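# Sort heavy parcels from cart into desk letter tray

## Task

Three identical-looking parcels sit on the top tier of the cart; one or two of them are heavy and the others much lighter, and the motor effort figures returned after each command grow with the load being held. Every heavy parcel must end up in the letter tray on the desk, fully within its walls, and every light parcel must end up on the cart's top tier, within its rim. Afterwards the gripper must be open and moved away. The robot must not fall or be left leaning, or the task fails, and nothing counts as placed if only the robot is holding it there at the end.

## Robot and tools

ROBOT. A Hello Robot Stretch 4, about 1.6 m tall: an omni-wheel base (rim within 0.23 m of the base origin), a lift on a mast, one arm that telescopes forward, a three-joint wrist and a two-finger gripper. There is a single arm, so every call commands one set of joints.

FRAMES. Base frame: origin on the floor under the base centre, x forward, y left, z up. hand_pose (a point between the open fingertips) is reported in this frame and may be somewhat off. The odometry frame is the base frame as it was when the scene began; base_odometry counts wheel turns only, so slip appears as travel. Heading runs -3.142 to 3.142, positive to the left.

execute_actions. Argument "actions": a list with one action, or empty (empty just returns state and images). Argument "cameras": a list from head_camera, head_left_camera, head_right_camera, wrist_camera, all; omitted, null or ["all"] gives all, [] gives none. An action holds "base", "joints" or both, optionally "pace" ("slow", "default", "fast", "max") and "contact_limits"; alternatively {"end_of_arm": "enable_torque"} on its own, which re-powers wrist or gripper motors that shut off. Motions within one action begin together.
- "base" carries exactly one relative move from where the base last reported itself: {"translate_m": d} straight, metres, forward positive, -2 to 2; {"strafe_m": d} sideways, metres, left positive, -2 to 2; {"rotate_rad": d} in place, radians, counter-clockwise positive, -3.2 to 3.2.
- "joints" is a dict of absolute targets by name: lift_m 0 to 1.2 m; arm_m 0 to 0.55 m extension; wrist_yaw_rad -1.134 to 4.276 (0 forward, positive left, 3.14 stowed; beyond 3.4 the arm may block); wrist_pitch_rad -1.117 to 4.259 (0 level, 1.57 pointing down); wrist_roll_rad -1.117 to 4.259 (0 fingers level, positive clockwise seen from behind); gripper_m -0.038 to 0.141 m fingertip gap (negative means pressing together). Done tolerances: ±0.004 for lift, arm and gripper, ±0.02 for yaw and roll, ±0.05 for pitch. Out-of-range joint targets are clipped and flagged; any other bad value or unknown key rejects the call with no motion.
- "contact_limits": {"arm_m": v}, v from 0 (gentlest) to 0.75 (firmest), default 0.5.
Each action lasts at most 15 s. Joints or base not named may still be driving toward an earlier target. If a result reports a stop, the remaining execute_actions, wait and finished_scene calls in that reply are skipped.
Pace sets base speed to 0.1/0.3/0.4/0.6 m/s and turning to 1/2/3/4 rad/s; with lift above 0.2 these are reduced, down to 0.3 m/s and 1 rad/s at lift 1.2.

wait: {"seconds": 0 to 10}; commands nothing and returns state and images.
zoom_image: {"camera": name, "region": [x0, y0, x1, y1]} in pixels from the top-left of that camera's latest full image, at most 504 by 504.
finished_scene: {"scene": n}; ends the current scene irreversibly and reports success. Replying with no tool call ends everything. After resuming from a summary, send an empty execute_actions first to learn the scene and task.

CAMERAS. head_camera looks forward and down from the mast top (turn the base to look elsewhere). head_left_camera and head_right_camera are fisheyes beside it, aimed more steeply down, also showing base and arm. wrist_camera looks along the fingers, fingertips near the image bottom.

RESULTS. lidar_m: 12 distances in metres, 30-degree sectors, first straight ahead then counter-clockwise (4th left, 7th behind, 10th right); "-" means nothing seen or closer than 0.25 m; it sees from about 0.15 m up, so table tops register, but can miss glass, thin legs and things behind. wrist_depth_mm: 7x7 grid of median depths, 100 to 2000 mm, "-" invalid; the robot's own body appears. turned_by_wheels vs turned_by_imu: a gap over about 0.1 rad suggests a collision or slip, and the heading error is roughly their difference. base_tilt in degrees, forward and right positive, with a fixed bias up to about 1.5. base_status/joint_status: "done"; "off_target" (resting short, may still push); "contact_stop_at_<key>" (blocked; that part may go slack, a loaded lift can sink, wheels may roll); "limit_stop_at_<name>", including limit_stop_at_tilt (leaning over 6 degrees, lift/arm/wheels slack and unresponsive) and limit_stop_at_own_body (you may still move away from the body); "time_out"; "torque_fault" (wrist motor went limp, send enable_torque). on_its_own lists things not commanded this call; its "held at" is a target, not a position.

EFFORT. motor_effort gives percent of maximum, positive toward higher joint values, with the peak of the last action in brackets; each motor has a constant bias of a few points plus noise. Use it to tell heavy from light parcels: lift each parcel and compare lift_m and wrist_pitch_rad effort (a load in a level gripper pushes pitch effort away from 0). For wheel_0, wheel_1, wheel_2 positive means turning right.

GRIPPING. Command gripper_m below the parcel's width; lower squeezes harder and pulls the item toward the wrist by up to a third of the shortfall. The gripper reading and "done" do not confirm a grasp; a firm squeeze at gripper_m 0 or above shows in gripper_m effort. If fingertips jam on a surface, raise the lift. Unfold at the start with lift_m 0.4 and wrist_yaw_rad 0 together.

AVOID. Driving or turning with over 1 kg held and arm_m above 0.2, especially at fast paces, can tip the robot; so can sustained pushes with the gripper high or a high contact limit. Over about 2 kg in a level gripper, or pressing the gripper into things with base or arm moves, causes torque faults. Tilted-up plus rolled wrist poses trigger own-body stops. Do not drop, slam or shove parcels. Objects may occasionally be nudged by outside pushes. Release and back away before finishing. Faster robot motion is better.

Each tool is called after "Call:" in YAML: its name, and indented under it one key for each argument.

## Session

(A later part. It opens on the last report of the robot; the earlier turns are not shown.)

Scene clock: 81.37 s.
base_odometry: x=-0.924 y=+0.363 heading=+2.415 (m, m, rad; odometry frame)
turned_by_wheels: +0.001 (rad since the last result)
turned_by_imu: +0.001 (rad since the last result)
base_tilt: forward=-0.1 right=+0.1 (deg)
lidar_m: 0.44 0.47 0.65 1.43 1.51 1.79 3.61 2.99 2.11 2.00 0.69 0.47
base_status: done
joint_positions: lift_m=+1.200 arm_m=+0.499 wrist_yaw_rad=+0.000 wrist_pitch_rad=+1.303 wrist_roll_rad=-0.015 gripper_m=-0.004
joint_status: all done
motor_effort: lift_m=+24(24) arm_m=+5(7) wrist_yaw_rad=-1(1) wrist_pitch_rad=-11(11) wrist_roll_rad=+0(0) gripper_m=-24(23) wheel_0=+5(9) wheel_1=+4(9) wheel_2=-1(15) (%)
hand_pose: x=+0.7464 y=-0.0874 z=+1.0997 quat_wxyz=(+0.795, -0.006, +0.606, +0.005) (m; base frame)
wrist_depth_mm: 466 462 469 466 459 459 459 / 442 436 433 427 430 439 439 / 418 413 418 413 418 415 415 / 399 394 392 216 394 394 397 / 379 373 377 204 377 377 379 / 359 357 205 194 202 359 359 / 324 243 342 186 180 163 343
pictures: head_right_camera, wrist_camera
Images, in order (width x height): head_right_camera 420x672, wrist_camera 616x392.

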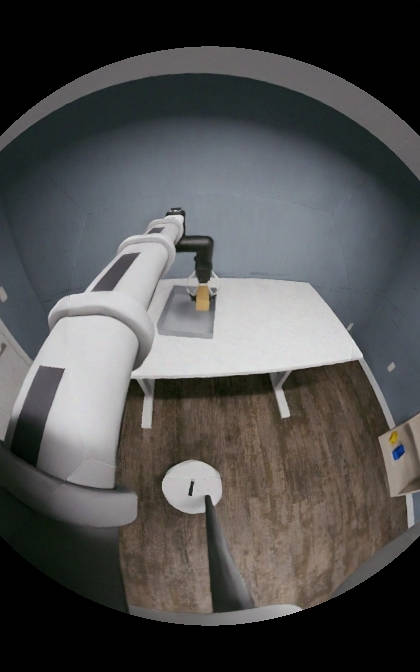

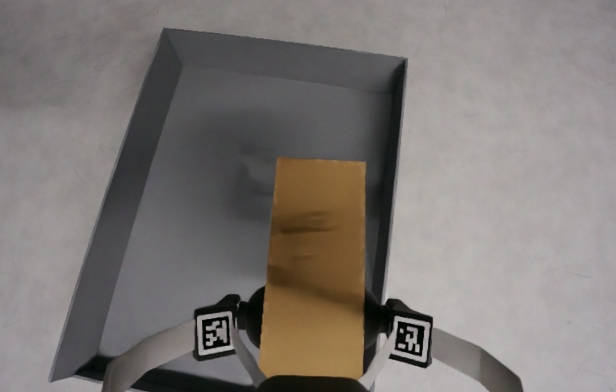

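Call:
execute_actions:
  actions:
    - {"base":{"strafe_m":0.115},"joints":{"arm_m":0.545},"pace":"slow"}
  cameras: ["wrist_camera"]

Call:
execute_actions:
  actions:
    - {"joints":{"lift_m":1.088},"pace":"slow"}
  cameras: ["wrist_camera"]

Scene clock: 87.33 s.
base_odometry: x=-1.000 y=+0.277 heading=+2.415 (m, m, rad; odometry frame)
turned_by_wheels: +0.000 (rad since the last result)
turned_by_imu: +0.001 (rad since the last result)
base_tilt: forward=-0.1 right=+0.3 (deg)
lidar_m: 0.44 0.48 1.41 1.32 1.41 1.73 3.63 2.95 2.23 2.11 0.71 0.49
base_status: done
joint_positions: lift_m=+1.200 arm_m=+0.544 wrist_yaw_rad=+0.000 wrist_pitch_rad=+1.303 wrist_roll_rad=-0.015 gripper_m=-0.004
joint_status: all done
motor_effort: lift_m=+24(24) arm_m=+5(6) wrist_yaw_rad=+1(2) wrist_pitch_rad=-9(10) wrist_roll_rad=+0(0) gripper_m=-24(21) wheel_0=-6(9) wheel_1=+5(6) wheel_2=+0(2) (%)
hand_pose: x=+0.7914 y=-0.0874 z=+1.0997 quat_wxyz=(+0.795, -0.006, +0.606, +0.004) (m; base frame)
wrist_depth_mm: 466 466 459 466 462 459 462 / 442 442 436 404 410 436 442 / 421 421 418 415 413 404 415 / 402 399 397 216 392 389 392 / 379 382 377 204 375 370 377 / 364 366 205 195 199 355 359 / 349 251 196 186 180 163 345
pictures: wrist_camera
Images, in order (width x height): wrist_camera 616x392.

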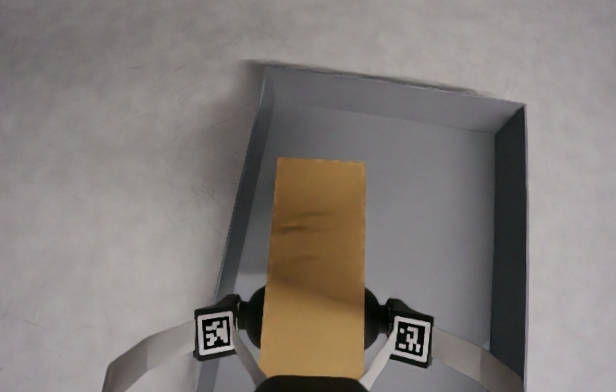

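Scene clock: 89.10 s.
base_odometry: x=-1.000 y=+0.277 heading=+2.415 (m, m, rad; odometry frame)
turned_by_wheels: +0.000 (rad since the last result)
turned_by_imu: +0.000 (rad since the last result)
base_tilt: forward=-0.1 right=+0.4 (deg)
lidar_m: 0.44 0.46 1.40 1.30 1.39 1.74 2.85 2.96 2.20 2.11 0.69 0.48
base_status: not commanded
joint_positions: lift_m=+1.088 arm_m=+0.544 wrist_yaw_rad=+0.000 wrist_pitch_rad=+1.303 wrist_roll_rad=-0.015 gripper_m=-0.004
joint_status: all done
motor_effort: lift_m=+19(22) arm_m=+5(5) wrist_yaw_rad=+0(2) wrist_pitch_rad=-9(11) wrist_roll_rad=+1(0) gripper_m=-22(21) wheel_0=-7(7) wheel_1=+5(5) wheel_2=+0(0) (%)
hand_pose: x=+0.7914 y=-0.0874 z=+0.9880 quat_wxyz=(+0.795, -0.006, +0.606, +0.004) (m; base frame)
wrist_depth_mm: 327 325 320 309 296 278 270 / 309 309 304 306 306 307 296 / 296 296 287 291 289 290 286 / 282 279 272 216 274 274 274 / 267 267 259 206 263 263 262 / 255 253 206 195 202 251 251 / 246 171 238 185 180 163 239
pictures: wrist_camera
Images, in order (width x height): wrist_camera 616x392.

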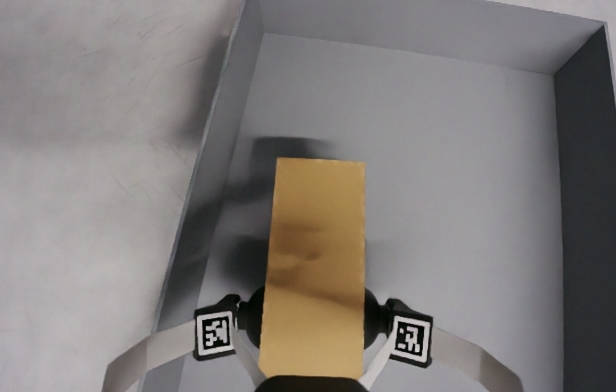

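Call:
execute_actions:
  actions:
    - {"joints":{"gripper_m":0.072}}
  cameras: []

Call:
execute_actions:
  actions:
    - {"joints":{"lift_m":1.19},"pace":"fast"}
  cameras: ["wrist_camera"]

Call:
execute_actions:
  actions:
    - {"base":{"translate_m":-1.81},"joints":{"arm_m":0.0},"pace":"fast"}
  cameras: []

Call:
execute_actions:
  actions:
    - {"base":{"rotate_rad":1.87},"joints":{"lift_m":1.02}}
  cameras: []

Call:
execute_actions:
  actions:
    - {"base":{"translate_m":0.25},"joints":{"arm_m":0.28}}
  cameras: ["wrist_camera"]

Scene clock: 94.93 s.
base_odometry: x=-1.000 y=+0.277 heading=+2.415 (m, m, rad; odometry frame)
turned_by_wheels: +0.000 (rad since the last result)
turned_by_imu: +0.001 (rad since the last result)
base_tilt: forward=-0.1 right=+0.3 (deg)
lidar_m: 0.44 0.47 1.40 1.33 1.40 1.72 2.88 2.96 2.24 2.12 0.69 0.46
base_status: not commanded
joint_positions: lift_m=+1.088 arm_m=+0.544 wrist_yaw_rad=+0.000 wrist_pitch_rad=+1.301 wrist_roll_rad=-0.015 gripper_m=+0.072
joint_status: all done
motor_effort: lift_m=+19(19) arm_m=+5(5) wrist_yaw_rad=+1(1) wrist_pitch_rad=-5(11) wrist_roll_rad=+1(0) gripper_m=+0(23) wheel_0=-6(6) wheel_1=+5(5) wheel_2=+0(0) (%)
hand_pose: x=+0.7918 y=-0.0874 z=+0.9882 quat_wxyz=(+0.796, -0.006, +0.606, +0.004) (m; base frame)
wrist_depth_mm: 332 330 322 307 294 277 272 / 314 314 306 307 309 307 296 / 300 297 290 293 293 293 289 / 283 282 274 224 278 278 276 / 270 270 264 213 265 265 264 / 257 256 215 204 210 254 254 / 248 247 242 195 239 242 243
pictures: none
No camera images: the call's "cameras" was empty. Leave "cameras" out to get every camera's image.

Scene clock: 96.13 s.
base_odometry: x=-1.000 y=+0.277 heading=+2.415 (m, m, rad; odometry frame)
turned_by_wheels: +0.000 (rad since the last result)
turned_by_imu: +0.000 (rad since the last result)
base_tilt: forward=-0.1 right=+0.2 (deg)
lidar_m: 0.46 0.48 1.41 1.32 1.40 1.73 3.64 2.97 2.23 2.09 0.67 0.48
base_status: not commanded
joint_positions: lift_m=+1.190 arm_m=+0.544 wrist_yaw_rad=+0.000 wrist_pitch_rad=+1.301 wrist_roll_rad=-0.015 gripper_m=+0.072
joint_status: all done
motor_effort: lift_m=+22(25) arm_m=+5(5) wrist_yaw_rad=+0(0) wrist_pitch_rad=-4(4) wrist_roll_rad=+0(0) gripper_m=+1(2) wheel_0=-6(6) wheel_1=+5(5) wheel_2=+0(0) (%)
hand_pose: x=+0.7919 y=-0.0874 z=+1.0900 quat_wxyz=(+0.796, -0.006, +0.606, +0.004) (m; base frame)
wrist_depth_mm: 459 455 459 455 455 449 455 / 436 433 433 399 397 433 430 / 413 410 413 404 404 397 410 / 389 392 392 384 384 382 389 / 377 373 370 320 370 364 366 / 355 355 215 307 347 347 351 / 340 340 334 291 334 315 338
pictures: wrist_camera
Images, in order (width x height): wrist_camera 616x392.

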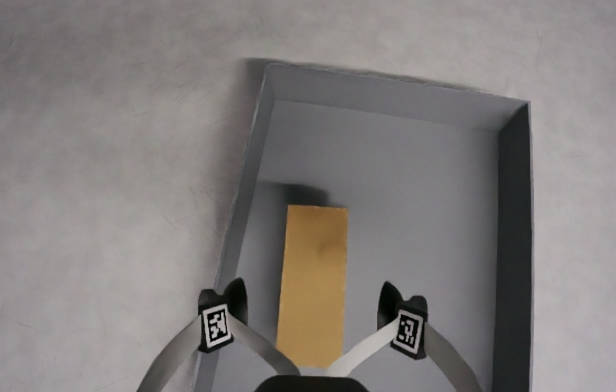

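Scene clock: 103.60 s.
base_odometry: x=+0.352 y=-0.926 heading=+2.415 (m, m, rad; odometry frame)
turned_by_wheels: +0.000 (rad since the last result)
turned_by_imu: +0.008 (rad since the last result)
base_tilt: forward=-0.2 right=+0.2 (deg)
lidar_m: 2.26 1.90 0.82 0.70 1.33 1.79 1.04 1.09 1.47 2.46 2.35 2.40
base_status: done
joint_positions: lift_m=+1.190 arm_m=+0.001 wrist_yaw_rad=+0.000 wrist_pitch_rad=+1.301 wrist_roll_rad=-0.015 gripper_m=+0.072
joint_status: all done
motor_effort: lift_m=+21(22) arm_m=-5(5) wrist_yaw_rad=+0(2) wrist_pitch_rad=-6(4) wrist_roll_rad=+1(0) gripper_m=+0(0) wheel_0=-5(11) wheel_1=-5(9) wheel_2=+3(12) (%)
hand_pose: x=+0.2487 y=-0.0874 z=+1.0900 quat_wxyz=(+0.796, -0.006, +0.606, +0.004) (m; base frame)
wrist_depth_mm: 1661 1618 1618 1661 1661 1618 1618 / 1576 1576 1576 1537 1576 1576 1537 / 1464 1499 1499 1499 1499 1464 1499 / 1397 1464 1430 1397 1464 1464 1397 / 1336 1336 1366 1366 1366 1308 1366 / 1255 1281 215 1281 1255 1255 1281 / 1229 1255 1008 1008 1229 1229 1229
pictures: none
No camera images: the call's "cameras" was empty. Leave "cameras" out to get every camera's image.

Scene clock: 106.70 s.
base_odometry: x=+0.352 y=-0.926 heading=-2.000 (m, m, rad; odometry frame)
turned_by_wheels: +1.869 (rad since the last result)
turned_by_imu: +1.838 (rad since the last result)
base_tilt: forward=-0.1 right=+0.3 (deg)
lidar_m: 0.68 1.52 1.04 1.04 1.22 2.47 2.34 2.53 2.27 2.27 1.51 0.72
base_status: done
joint_positions: lift_m=+1.020 arm_m=+0.001 wrist_yaw_rad=+0.000 wrist_pitch_rad=+1.301 wrist_roll_rad=-0.015 gripper_m=+0.072
joint_status: all done
motor_effort: lift_m=+17(20) arm_m=-5(5) wrist_yaw_rad=+1(2) wrist_pitch_rad=-4(3) wrist_roll_rad=+0(1) gripper_m=-3(2) wheel_0=-6(12) wheel_1=-5(6) wheel_2=-4(7) (%)
hand_pose: x=+0.2488 y=-0.0874 z=+0.9204 quat_wxyz=(+0.796, -0.006, +0.605, +0.004) (m; base frame)
wrist_depth_mm: 1499 1464 1464 1397 904 904 627 / 1397 1366 1336 1336 891 891 1336 / 1281 1281 1281 1255 1138 1229 1308 / 1205 1205 1255 1205 1229 1229 1255 / 1160 1182 1160 1182 1160 1182 1160 / 1138 1138 214 1138 1118 1098 1098 / 1060 1060 866 842 1060 1060 1042
pictures: none
No camera images: the call's "cameras" was empty. Leave "cameras" out to get every camera's image.

Scene clock: 109.00 s.
base_odometry: x=+0.249 y=-1.153 heading=-1.999 (m, m, rad; odometry frame)
turned_by_wheels: +0.001 (rad since the last result)
turned_by_imu: +0.000 (rad since the last result)
base_tilt: forward=-0.2 right=+0.3 (deg)
lidar_m: 0.46 1.25 1.64 0.98 1.15 2.05 2.65 2.79 2.34 2.06 0.67 0.46
base_status: done
joint_positions: lift_m=+1.020 arm_m=+0.279 wrist_yaw_rad=+0.000 wrist_pitch_rad=+1.300 wrist_roll_rad=-0.015 gripper_m=+0.072
joint_status: all done
motor_effort: lift_m=+17(17) arm_m=+5(6) wrist_yaw_rad=+1(0) wrist_pitch_rad=-5(4) wrist_roll_rad=+0(1) gripper_m=-4(1) wheel_0=+4(10) wheel_1=+5(9) wheel_2=-2(12) (%)
hand_pose: x=+0.5270 y=-0.0874 z=+0.9204 quat_wxyz=(+0.796, -0.006, +0.605, +0.004) (m; base frame)
wrist_depth_mm: 1098 991 854 768 707 634 591 / 1366 1281 1098 946 820 715 683 / 1308 1308 1281 1160 535 504 525 / 1255 1229 1229 1205 517 469 517 / 1182 1182 1182 1138 488 492 488 / 1118 1098 216 1098 410 473 466 / 1078 1078 1078 445 399 445 452
pictures: wrist_camera
Images, in order (width x height): wrist_camera 616x392.

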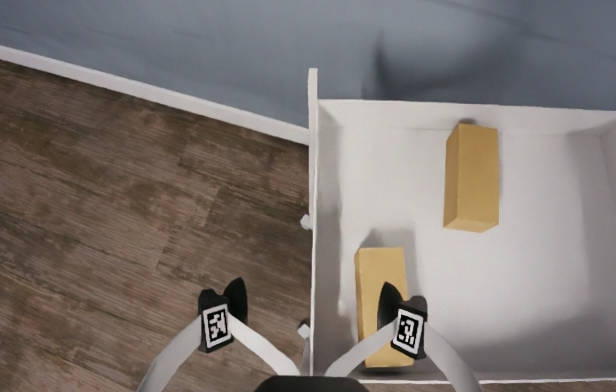

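Call:
execute_actions:
  actions:
    - {"base":{"strafe_m":-0.075},"joints":{"arm_m":0.268,"lift_m":0.95}}
  cameras: ["wrist_camera"]

Call:
execute_actions:
  actions:
    - {"joints":{"lift_m":0.8},"pace":"slow"}
  cameras: ["wrist_camera"]

Call:
execute_actions:
  actions:
    - {"joints":{"gripper_m":-0.005}}
  cameras: ["wrist_camera"]

Call:
execute_actions:
  actions:
    - {"joints":{"lift_m":1.0}}
  cameras: []

Call:
execute_actions:
  actions:
    - {"joints":{"arm_m":0.0,"lift_m":1.2},"base":{"translate_m":-0.35}}
  cameras: []

Call:
execute_actions:
  actions:
    - {"base":{"rotate_rad":-1.87}}
  cameras: []

Call:
execute_actions:
  actions:
    - {"base":{"translate_m":1.76},"joints":{"arm_m":0.19}}
  cameras: []

Call:
execute_actions:
  actions:
    - {"joints":{"arm_m":0.4}}
  cameras: ["wrist_camera"]

Scene clock: 115.70 s.
base_odometry: x=+0.180 y=-1.122 heading=-1.999 (m, m, rad; odometry frame)
turned_by_wheels: +0.000 (rad since the last result)
turned_by_imu: +0.001 (rad since the last result)
base_tilt: forward=-0.1 right=+0.3 (deg)
lidar_m: 0.44 1.21 1.70 1.07 1.25 2.20 2.66 2.82 2.28 1.98 1.18 0.46
base_status: done
joint_positions: lift_m=+0.950 arm_m=+0.269 wrist_yaw_rad=+0.000 wrist_pitch_rad=+1.301 wrist_roll_rad=-0.015 gripper_m=+0.072
joint_status: all done
motor_effort: lift_m=+17(16) arm_m=-6(4) wrist_yaw_rad=-2(2) wrist_pitch_rad=-4(2) wrist_roll_rad=+0(0) gripper_m=+1(0) wheel_0=+2(12) wheel_1=-2(13) wheel_2=+0(3) (%)
hand_pose: x=+0.5169 y=-0.0874 z=+0.8504 quat_wxyz=(+0.796, -0.006, +0.605, +0.004) (m; base frame)
wrist_depth_mm: 1078 976 842 759 683 621 569 / 1281 1229 1060 466 445 452 466 / 1229 1255 1205 459 455 459 462 / 1138 1138 1118 442 436 439 436 / 1098 1118 1078 373 427 418 421 / 1060 1060 216 353 394 399 399 / 1008 1008 327 338 342 384 384
pictures: wrist_camera
Images, in order (width x height): wrist_camera 616x392.

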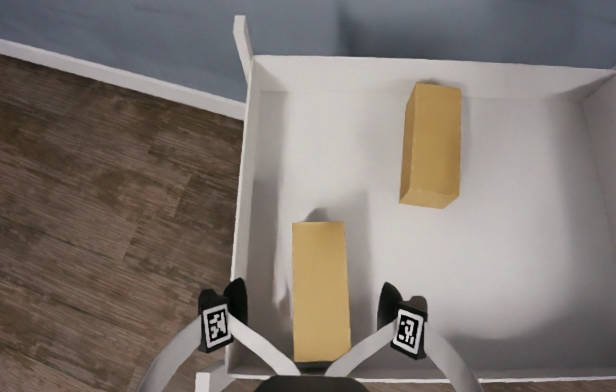

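Scene clock: 117.73 s.
base_odometry: x=+0.180 y=-1.122 heading=-1.999 (m, m, rad; odometry frame)
turned_by_wheels: +0.000 (rad since the last result)
turned_by_imu: +0.000 (rad since the last result)
base_tilt: forward=-0.1 right=+0.3 (deg)
lidar_m: 0.44 1.18 1.70 1.03 1.22 2.18 2.65 2.85 2.27 2.03 1.18 0.48
base_status: not commanded
joint_positions: lift_m=+0.800 arm_m=+0.269 wrist_yaw_rad=+0.000 wrist_pitch_rad=+1.301 wrist_roll_rad=-0.015 gripper_m=+0.072
joint_status: all done
motor_effort: lift_m=+17(18) arm_m=-5(6) wrist_yaw_rad=+0(0) wrist_pitch_rad=-4(3) wrist_roll_rad=+0(0) gripper_m=-2(3) wheel_0=+2(2) wheel_1=-2(2) wheel_2=+0(0) (%)
hand_pose: x=+0.5169 y=-0.0874 z=+0.7004 quat_wxyz=(+0.796, -0.006, +0.605, +0.004) (m; base frame)
wrist_depth_mm: 1078 960 330 329 329 266 329 / 1118 1098 312 314 312 254 309 / 1042 1060 291 294 297 274 294 / 991 991 281 228 281 281 282 / 960 960 264 217 266 270 267 / 904 904 210 208 209 257 256 / 866 842 243 199 196 245 246
pictures: wrist_camera
Images, in order (width x height): wrist_camera 616x392.

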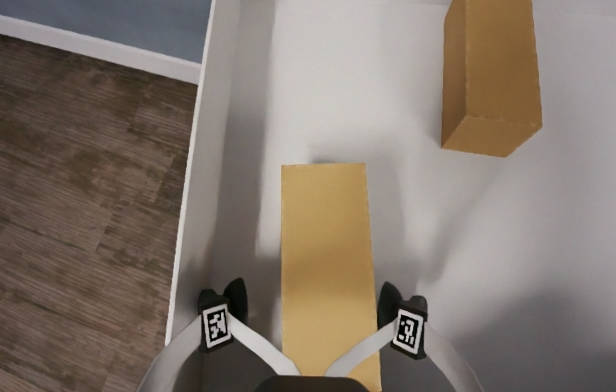

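Scene clock: 119.27 s.
base_odometry: x=+0.180 y=-1.122 heading=-1.999 (m, m, rad; odometry frame)
turned_by_wheels: +0.000 (rad since the last result)
turned_by_imu: +0.000 (rad since the last result)
base_tilt: forward=-0.2 right=+0.2 (deg)
lidar_m: 0.43 1.23 1.69 1.06 1.24 2.18 2.68 2.85 2.27 2.00 1.21 0.48
base_status: not commanded
joint_positions: lift_m=+0.800 arm_m=+0.269 wrist_yaw_rad=+0.000 wrist_pitch_rad=+1.303 wrist_roll_rad=-0.015 gripper_m=-0.004
joint_status: all done
motor_effort: lift_m=+19(19) arm_m=-5(6) wrist_yaw_rad=+2(2) wrist_pitch_rad=-9(10) wrist_roll_rad=+0(1) gripper_m=-27(21) wheel_0=+2(2) wheel_1=-2(2) wheel_2=+0(0) (%)
hand_pose: x=+0.5163 y=-0.0874 z=+0.7001 quat_wxyz=(+0.795, -0.006, +0.606, +0.004) (m; base frame)
wrist_depth_mm: 1060 976 322 327 325 264 322 / 1098 1098 309 309 307 252 304 / 1060 1025 287 293 293 279 290 / 976 1008 278 216 279 279 279 / 946 946 264 203 266 266 266 / 904 917 203 192 203 254 253 / 878 172 205 183 180 163 244
pictures: wrist_camera
Images, in order (width x height): wrist_camera 616x392.

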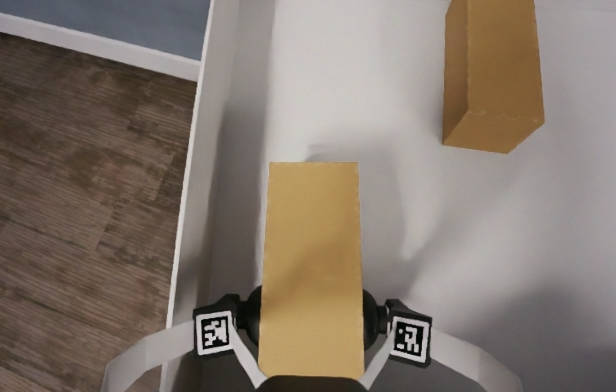

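Scene clock: 121.17 s.
base_odometry: x=+0.180 y=-1.122 heading=-1.999 (m, m, rad; odometry frame)
turned_by_wheels: +0.000 (rad since the last result)
turned_by_imu: +0.000 (rad since the last result)
base_tilt: forward=-0.3 right=+0.3 (deg)
lidar_m: 0.44 1.21 1.71 1.05 1.24 2.18 2.67 2.83 2.26 2.03 1.20 0.47
base_status: not commanded
joint_positions: lift_m=+1.000 arm_m=+0.269 wrist_yaw_rad=+0.000 wrist_pitch_rad=+1.303 wrist_roll_rad=-0.015 gripper_m=-0.004
joint_status: all done
motor_effort: lift_m=+24(27) arm_m=-5(6) wrist_yaw_rad=+1(1) wrist_pitch_rad=-10(9) wrist_roll_rad=+0(1) gripper_m=-21(24) wheel_0=+2(2) wheel_1=-2(2) wheel_2=+0(0) (%)
hand_pose: x=+0.5162 y=-0.0874 z=+0.8996 quat_wxyz=(+0.795, -0.006, +0.606, +0.004) (m; base frame)
wrist_depth_mm: 1118 976 854 759 683 627 580 / 1336 1229 1078 525 517 654 634 / 1281 1255 1229 517 504 517 512 / 1205 1182 1205 215 462 488 484 / 1160 1160 1138 203 466 469 466 / 1098 1098 204 193 202 449 449 / 1042 597 315 183 180 162 436
pictures: none
No camera images: the call's "cameras" was empty. Leave "cameras" out to get every camera's image.

Scene clock: 123.83 s.
base_odometry: x=+0.326 y=-0.804 heading=-1.999 (m, m, rad; odometry frame)
turned_by_wheels: -0.001 (rad since the last result)
turned_by_imu: +0.001 (rad since the last result)
base_tilt: forward=-0.1 right=+0.2 (deg)
lidar_m: 0.32 1.60 1.13 1.15 1.36 2.38 2.38 2.49 2.17 2.17 1.61 0.84
base_status: done
joint_positions: lift_m=+1.200 arm_m=+0.001 wrist_yaw_rad=+0.000 wrist_pitch_rad=+1.303 wrist_roll_rad=-0.015 gripper_m=-0.004
joint_status: all done
motor_effort: lift_m=+24(27) arm_m=-5(6) wrist_yaw_rad=+0(2) wrist_pitch_rad=-9(12) wrist_roll_rad=+0(0) gripper_m=-22(23) wheel_0=-4(8) wheel_1=-4(13) wheel_2=+2(12) (%)
hand_pose: x=+0.2482 y=-0.0874 z=+1.0996 quat_wxyz=(+0.795, -0.006, +0.606, +0.004) (m; base frame)
wrist_depth_mm: 1661 1661 1618 842 831 831 1255 / 1618 1576 1576 1098 1098 1537 1464 / 1537 1499 1464 1366 1336 1499 1464 / 1464 1430 1366 216 1397 1430 1397 / 1366 1366 1366 203 1336 1336 1366 / 1281 1281 203 192 202 1281 1281 / 1205 707 1008 183 180 162 1205
pictures: none
No camera images: the call's "cameras" was empty. Leave "cameras" out to get every camera's image.

Scene clock: 127.00 s.
base_odometry: x=+0.326 y=-0.804 heading=+2.415 (m, m, rad; odometry frame)
turned_by_wheels: -1.869 (rad since the last result)
turned_by_imu: -1.837 (rad since the last result)
base_tilt: forward=-0.1 right=+0.3 (deg)
lidar_m: 0.33 2.01 1.43 0.81 0.82 1.90 1.15 1.20 1.62 2.40 2.23 2.27
base_status: done
joint_positions: lift_m=+1.200 arm_m=+0.001 wrist_yaw_rad=+0.000 wrist_pitch_rad=+1.303 wrist_roll_rad=-0.015 gripper_m=-0.004
joint_status: not commanded
motor_effort: lift_m=+24(24) arm_m=-5(6) wrist_yaw_rad=+0(1) wrist_pitch_rad=-10(11) wrist_roll_rad=+1(0) gripper_m=-24(24) wheel_0=+7(8) wheel_1=+4(6) wheel_2=+4(9) (%)
hand_pose: x=+0.2483 y=-0.0874 z=+1.0996 quat_wxyz=(+0.795, -0.006, +0.606, +0.004) (m; base frame)
wrist_depth_mm: 1661 1708 1661 1661 1661 1756 1618 / 1576 1618 1576 1576 1537 1576 1537 / 1499 1499 1499 1537 1499 1537 1499 / 1464 1430 1397 215 1430 1366 1430 / 1336 1366 1336 202 1308 1336 1366 / 1281 1281 202 191 202 1308 1281 / 1255 691 1008 183 180 162 1229
pictures: none
No camera images: the call's "cameras" was empty. Leave "cameras" out to get every camera's image.

Scene clock: 134.33 s.
base_odometry: x=-0.990 y=+0.365 heading=+2.415 (m, m, rad; odometry frame)
turned_by_wheels: +0.000 (rad since the last result)
turned_by_imu: -0.006 (rad since the last result)
base_tilt: forward=-0.2 right=+0.2 (deg)
lidar_m: 0.39 0.40 0.55 1.41 1.48 1.79 3.66 3.01 2.13 2.04 0.61 0.43
base_status: done
joint_positions: lift_m=+1.200 arm_m=+0.189 wrist_yaw_rad=+0.000 wrist_pitch_rad=+1.303 wrist_roll_rad=-0.015 gripper_m=-0.004
joint_status: all done
motor_effort: lift_m=+24(24) arm_m=+5(6) wrist_yaw_rad=-1(2) wrist_pitch_rad=-9(13) wrist_roll_rad=+0(0) gripper_m=-24(23) wheel_0=+4(9) wheel_1=+4(7) wheel_2=-3(13) (%)
hand_pose: x=+0.4364 y=-0.0874 z=+1.0997 quat_wxyz=(+0.795, -0.006, +0.606, +0.004) (m; base frame)
wrist_depth_mm: 473 466 404 455 455 459 462 / 445 439 436 433 436 439 439 / 421 418 415 415 410 418 415 / 399 399 399 216 397 399 397 / 384 384 375 203 382 379 379 / 368 362 204 193 202 364 362 / 1229 699 1182 182 180 163 1255
pictures: none
No camera images: the call's "cameras" was empty. Leave "cameras" out to get every camera's image.

Scene clock: 136.07 s.
base_odometry: x=-0.990 y=+0.365 heading=+2.415 (m, m, rad; odometry frame)
turned_by_wheels: +0.000 (rad since the last result)
turned_by_imu: +0.000 (rad since the last result)
base_tilt: forward=-0.2 right=+0.2 (deg)
lidar_m: 0.38 0.43 0.56 1.39 1.47 1.78 3.68 3.01 2.13 2.04 0.62 0.44
base_status: not commanded
joint_positions: lift_m=+1.200 arm_m=+0.399 wrist_yaw_rad=+0.000 wrist_pitch_rad=+1.303 wrist_roll_rad=-0.015 gripper_m=-0.004
joint_status: all done
motor_effort: lift_m=+24(24) arm_m=+5(7) wrist_yaw_rad=+1(0) wrist_pitch_rad=-9(10) wrist_roll_rad=+0(0) gripper_m=-23(21) wheel_0=+4(4) wheel_1=+5(4) wheel_2=-3(3) (%)
hand_pose: x=+0.6464 y=-0.0874 z=+1.0997 quat_wxyz=(+0.795, -0.006, +0.606, +0.004) (m; base frame)
wrist_depth_mm: 469 462 442 433 421 459 462 / 436 439 433 436 433 439 436 / 421 418 364 413 413 415 418 / 399 394 343 216 389 394 394 / 382 377 370 203 373 377 379 / 366 357 204 193 202 364 362 / 349 251 334 183 180 163 345
pictures: wrist_camera
Images, in order (width x height): wrist_camera 616x392.

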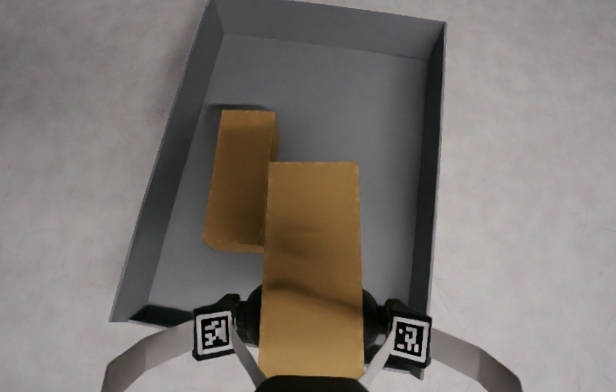

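Call:
execute_actions:
  actions:
    - {"base":{"strafe_m":-0.03},"joints":{"arm_m":0.49},"pace":"slow"}
  cameras: []

Call:
execute_actions:
  actions:
    - {"joints":{"lift_m":1.088},"pace":"slow"}
  cameras: ["wrist_camera"]

Call:
execute_actions:
  actions:
    - {"joints":{"gripper_m":0.068}}
  cameras: []

Call:
execute_actions:
  actions:
    - {"joints":{"lift_m":1.19},"pace":"fast"}
  cameras: []

Call:
execute_actions:
  actions:
    - {"joints":{"arm_m":0.2},"pace":"fast"}
  cameras: ["wrist_camera","head_right_camera"]

Scene clock: 146.77 s.
base_odometry: x=-0.970 y=+0.387 heading=+2.415 (m, m, rad; odometry frame)
turned_by_wheels: +0.000 (rad since the last result)
turned_by_imu: +0.001 (rad since the last result)
base_tilt: forward=+0.0 right=+0.1 (deg)
lidar_m: 0.41 0.41 0.57 1.42 1.50 1.83 3.70 3.00 2.11 2.00 0.62 0.43
base_status: done
joint_positions: lift_m=+1.200 arm_m=+0.489 wrist_yaw_rad=+0.000 wrist_pitch_rad=+1.303 wrist_roll_rad=-0.015 gripper_m=-0.004
joint_status: all done
motor_effort: lift_m=+24(24) arm_m=+6(5) wrist_yaw_rad=-1(0) wrist_pitch_rad=-9(11) wrist_roll_rad=+0(0) gripper_m=-20(22) wheel_0=+5(10) wheel_1=-4(9) wheel_2=+0(3) (%)
hand_pose: x=+0.7364 y=-0.0874 z=+1.0996 quat_wxyz=(+0.795, -0.006, +0.606, +0.004) (m; base frame)
wrist_depth_mm: 466 466 466 462 462 459 462 / 442 442 415 410 442 439 442 / 421 418 415 415 410 418 418 / 399 394 397 215 392 397 394 / 379 368 334 203 375 379 377 / 364 347 203 193 202 362 357 / 347 235 338 182 180 163 345
pictures: none
No camera images: the call's "cameras" was empty. Leave "cameras" out to get every camera's image.

Scene clock: 148.53 s.
base_odometry: x=-0.970 y=+0.387 heading=+2.415 (m, m, rad; odometry frame)
turned_by_wheels: +0.000 (rad since the last result)
turned_by_imu: +0.000 (rad since the last result)
base_tilt: forward=+0.0 right=+0.3 (deg)
lidar_m: 0.40 0.41 0.56 1.43 1.53 1.82 2.95 3.02 2.11 2.01 0.60 0.43
base_status: not commanded
joint_positions: lift_m=+1.088 arm_m=+0.489 wrist_yaw_rad=+0.000 wrist_pitch_rad=+1.303 wrist_roll_rad=-0.015 gripper_m=-0.004
joint_status: all done
motor_effort: lift_m=+19(23) arm_m=+5(5) wrist_yaw_rad=+1(1) wrist_pitch_rad=-10(9) wrist_roll_rad=+0(0) gripper_m=-21(24) wheel_0=+5(5) wheel_1=-4(4) wheel_2=+0(0) (%)
hand_pose: x=+0.7364 y=-0.0874 z=+0.9880 quat_wxyz=(+0.795, -0.006, +0.606, +0.004) (m; base frame)
wrist_depth_mm: 327 300 315 297 287 322 325 / 309 300 306 304 306 306 307 / 257 286 291 290 289 287 293 / 242 224 272 215 272 274 278 / 241 213 262 204 260 262 265 / 249 203 204 192 202 253 253 / 241 177 218 183 180 163 243
pictures: wrist_camera
Images, in order (width x height): wrist_camera 616x392.

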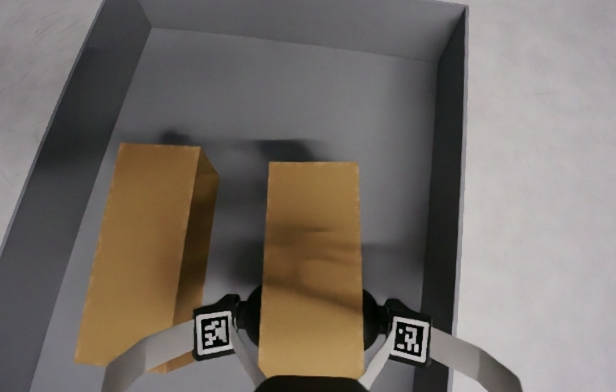

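Scene clock: 150.03 s.
base_odometry: x=-0.970 y=+0.387 heading=+2.415 (m, m, rad; odometry frame)
turned_by_wheels: +0.000 (rad since the last result)
turned_by_imu: +0.000 (rad since the last result)
base_tilt: forward=-0.1 right=+0.3 (deg)
lidar_m: 0.40 0.43 0.55 1.43 1.48 1.81 2.94 3.03 2.12 2.03 0.62 0.44
base_status: not commanded
joint_positions: lift_m=+1.088 arm_m=+0.489 wrist_yaw_rad=+0.000 wrist_pitch_rad=+1.301 wrist_roll_rad=-0.015 gripper_m=+0.068
joint_status: all done
motor_effort: lift_m=+19(19) arm_m=+5(5) wrist_yaw_rad=+1(0) wrist_pitch_rad=-4(11) wrist_roll_rad=+0(0) gripper_m=-2(22) wheel_0=+5(5) wheel_1=-4(4) wheel_2=+0(0) (%)
hand_pose: x=+0.7368 y=-0.0874 z=+0.9882 quat_wxyz=(+0.796, -0.006, +0.606, +0.004) (m; base frame)
wrist_depth_mm: 334 298 315 297 285 325 329 / 309 301 309 307 309 307 310 / 256 289 293 294 293 293 294 / 242 226 272 224 278 278 281 / 243 215 262 214 264 264 266 / 250 205 216 206 214 255 255 / 241 198 243 195 200 246 245
pictures: none
No camera images: the call's "cameras" was empty. Leave "cameras" out to get every camera's image.

Scene clock: 151.23 s.
base_odometry: x=-0.970 y=+0.387 heading=+2.415 (m, m, rad; odometry frame)
turned_by_wheels: +0.000 (rad since the last result)
turned_by_imu: +0.000 (rad since the last result)
base_tilt: forward=+0.0 right=+0.4 (deg)
lidar_m: 0.40 0.40 0.57 1.44 1.51 1.82 3.66 3.02 2.11 2.02 0.61 0.43
base_status: not commanded
joint_positions: lift_m=+1.190 arm_m=+0.489 wrist_yaw_rad=+0.000 wrist_pitch_rad=+1.301 wrist_roll_rad=-0.015 gripper_m=+0.068
joint_status: all done
motor_effort: lift_m=+22(22) arm_m=+5(5) wrist_yaw_rad=+2(2) wrist_pitch_rad=-4(3) wrist_roll_rad=+0(0) gripper_m=-2(1) wheel_0=+5(4) wheel_1=-4(4) wheel_2=+0(0) (%)
hand_pose: x=+0.7368 y=-0.0874 z=+1.0900 quat_wxyz=(+0.796, -0.006, +0.606, +0.004) (m; base frame)
wrist_depth_mm: 462 459 452 459 452 449 455 / 436 430 407 399 430 427 430 / 407 402 407 407 399 404 407 / 394 384 389 384 384 389 387 / 373 355 322 320 370 373 373 / 355 329 219 306 343 355 349 / 340 332 332 289 297 338 338
pictures: none
No camera images: the call's "cameras" was empty. Leave "cameras" out to get every camera's image.

Scene clock: 152.90 s.
base_odometry: x=-0.970 y=+0.387 heading=+2.415 (m, m, rad; odometry frame)
turned_by_wheels: +0.000 (rad since the last result)
turned_by_imu: +0.000 (rad since the last result)
base_tilt: forward=-0.1 right=+0.1 (deg)
lidar_m: 0.40 0.41 0.57 1.44 1.50 1.83 3.68 3.01 2.10 2.00 0.61 0.43
base_status: not commanded
joint_positions: lift_m=+1.190 arm_m=+0.201 wrist_yaw_rad=+0.000 wrist_pitch_rad=+1.301 wrist_roll_rad=-0.015 gripper_m=+0.068
joint_status: all done
motor_effort: lift_m=+22(21) arm_m=-5(7) wrist_yaw_rad=+0(2) wrist_pitch_rad=-5(5) wrist_roll_rad=+0(0) gripper_m=-2(0) wheel_0=+5(4) wheel_1=-4(4) wheel_2=+0(0) (%)
hand_pose: x=+0.4488 y=-0.0874 z=+1.0900 quat_wxyz=(+0.796, -0.006, +0.606, +0.004) (m; base frame)
wrist_depth_mm: 459 455 394 399 449 455 455 / 436 427 427 427 427 430 430 / 413 407 407 407 410 410 407 / 394 389 392 387 392 389 387 / 375 375 377 370 373 370 368 / 357 357 219 355 349 353 351 / 1205 1205 1229 345 1229 1205 1229
pictures: head_right_camera, wrist_camera
Images, in order (width x height): head_right_camera 420x672, wrist_camera 616x392.

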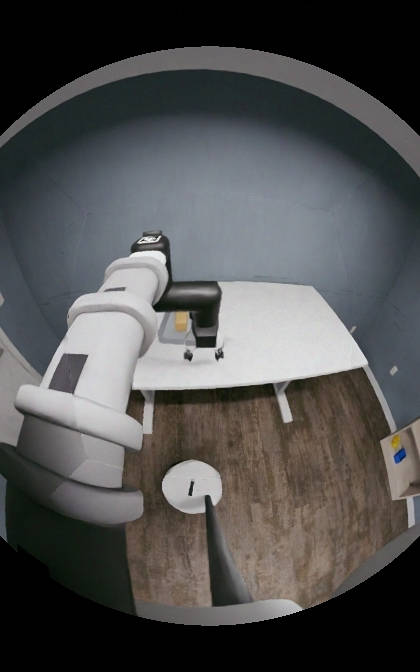

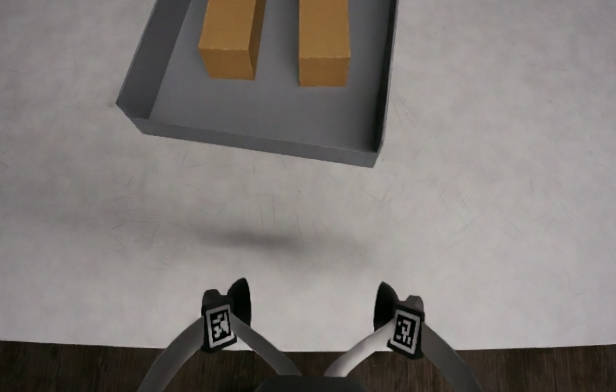

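Call:
finished_scene:
  scene: 2

The scene is finished: the task was done.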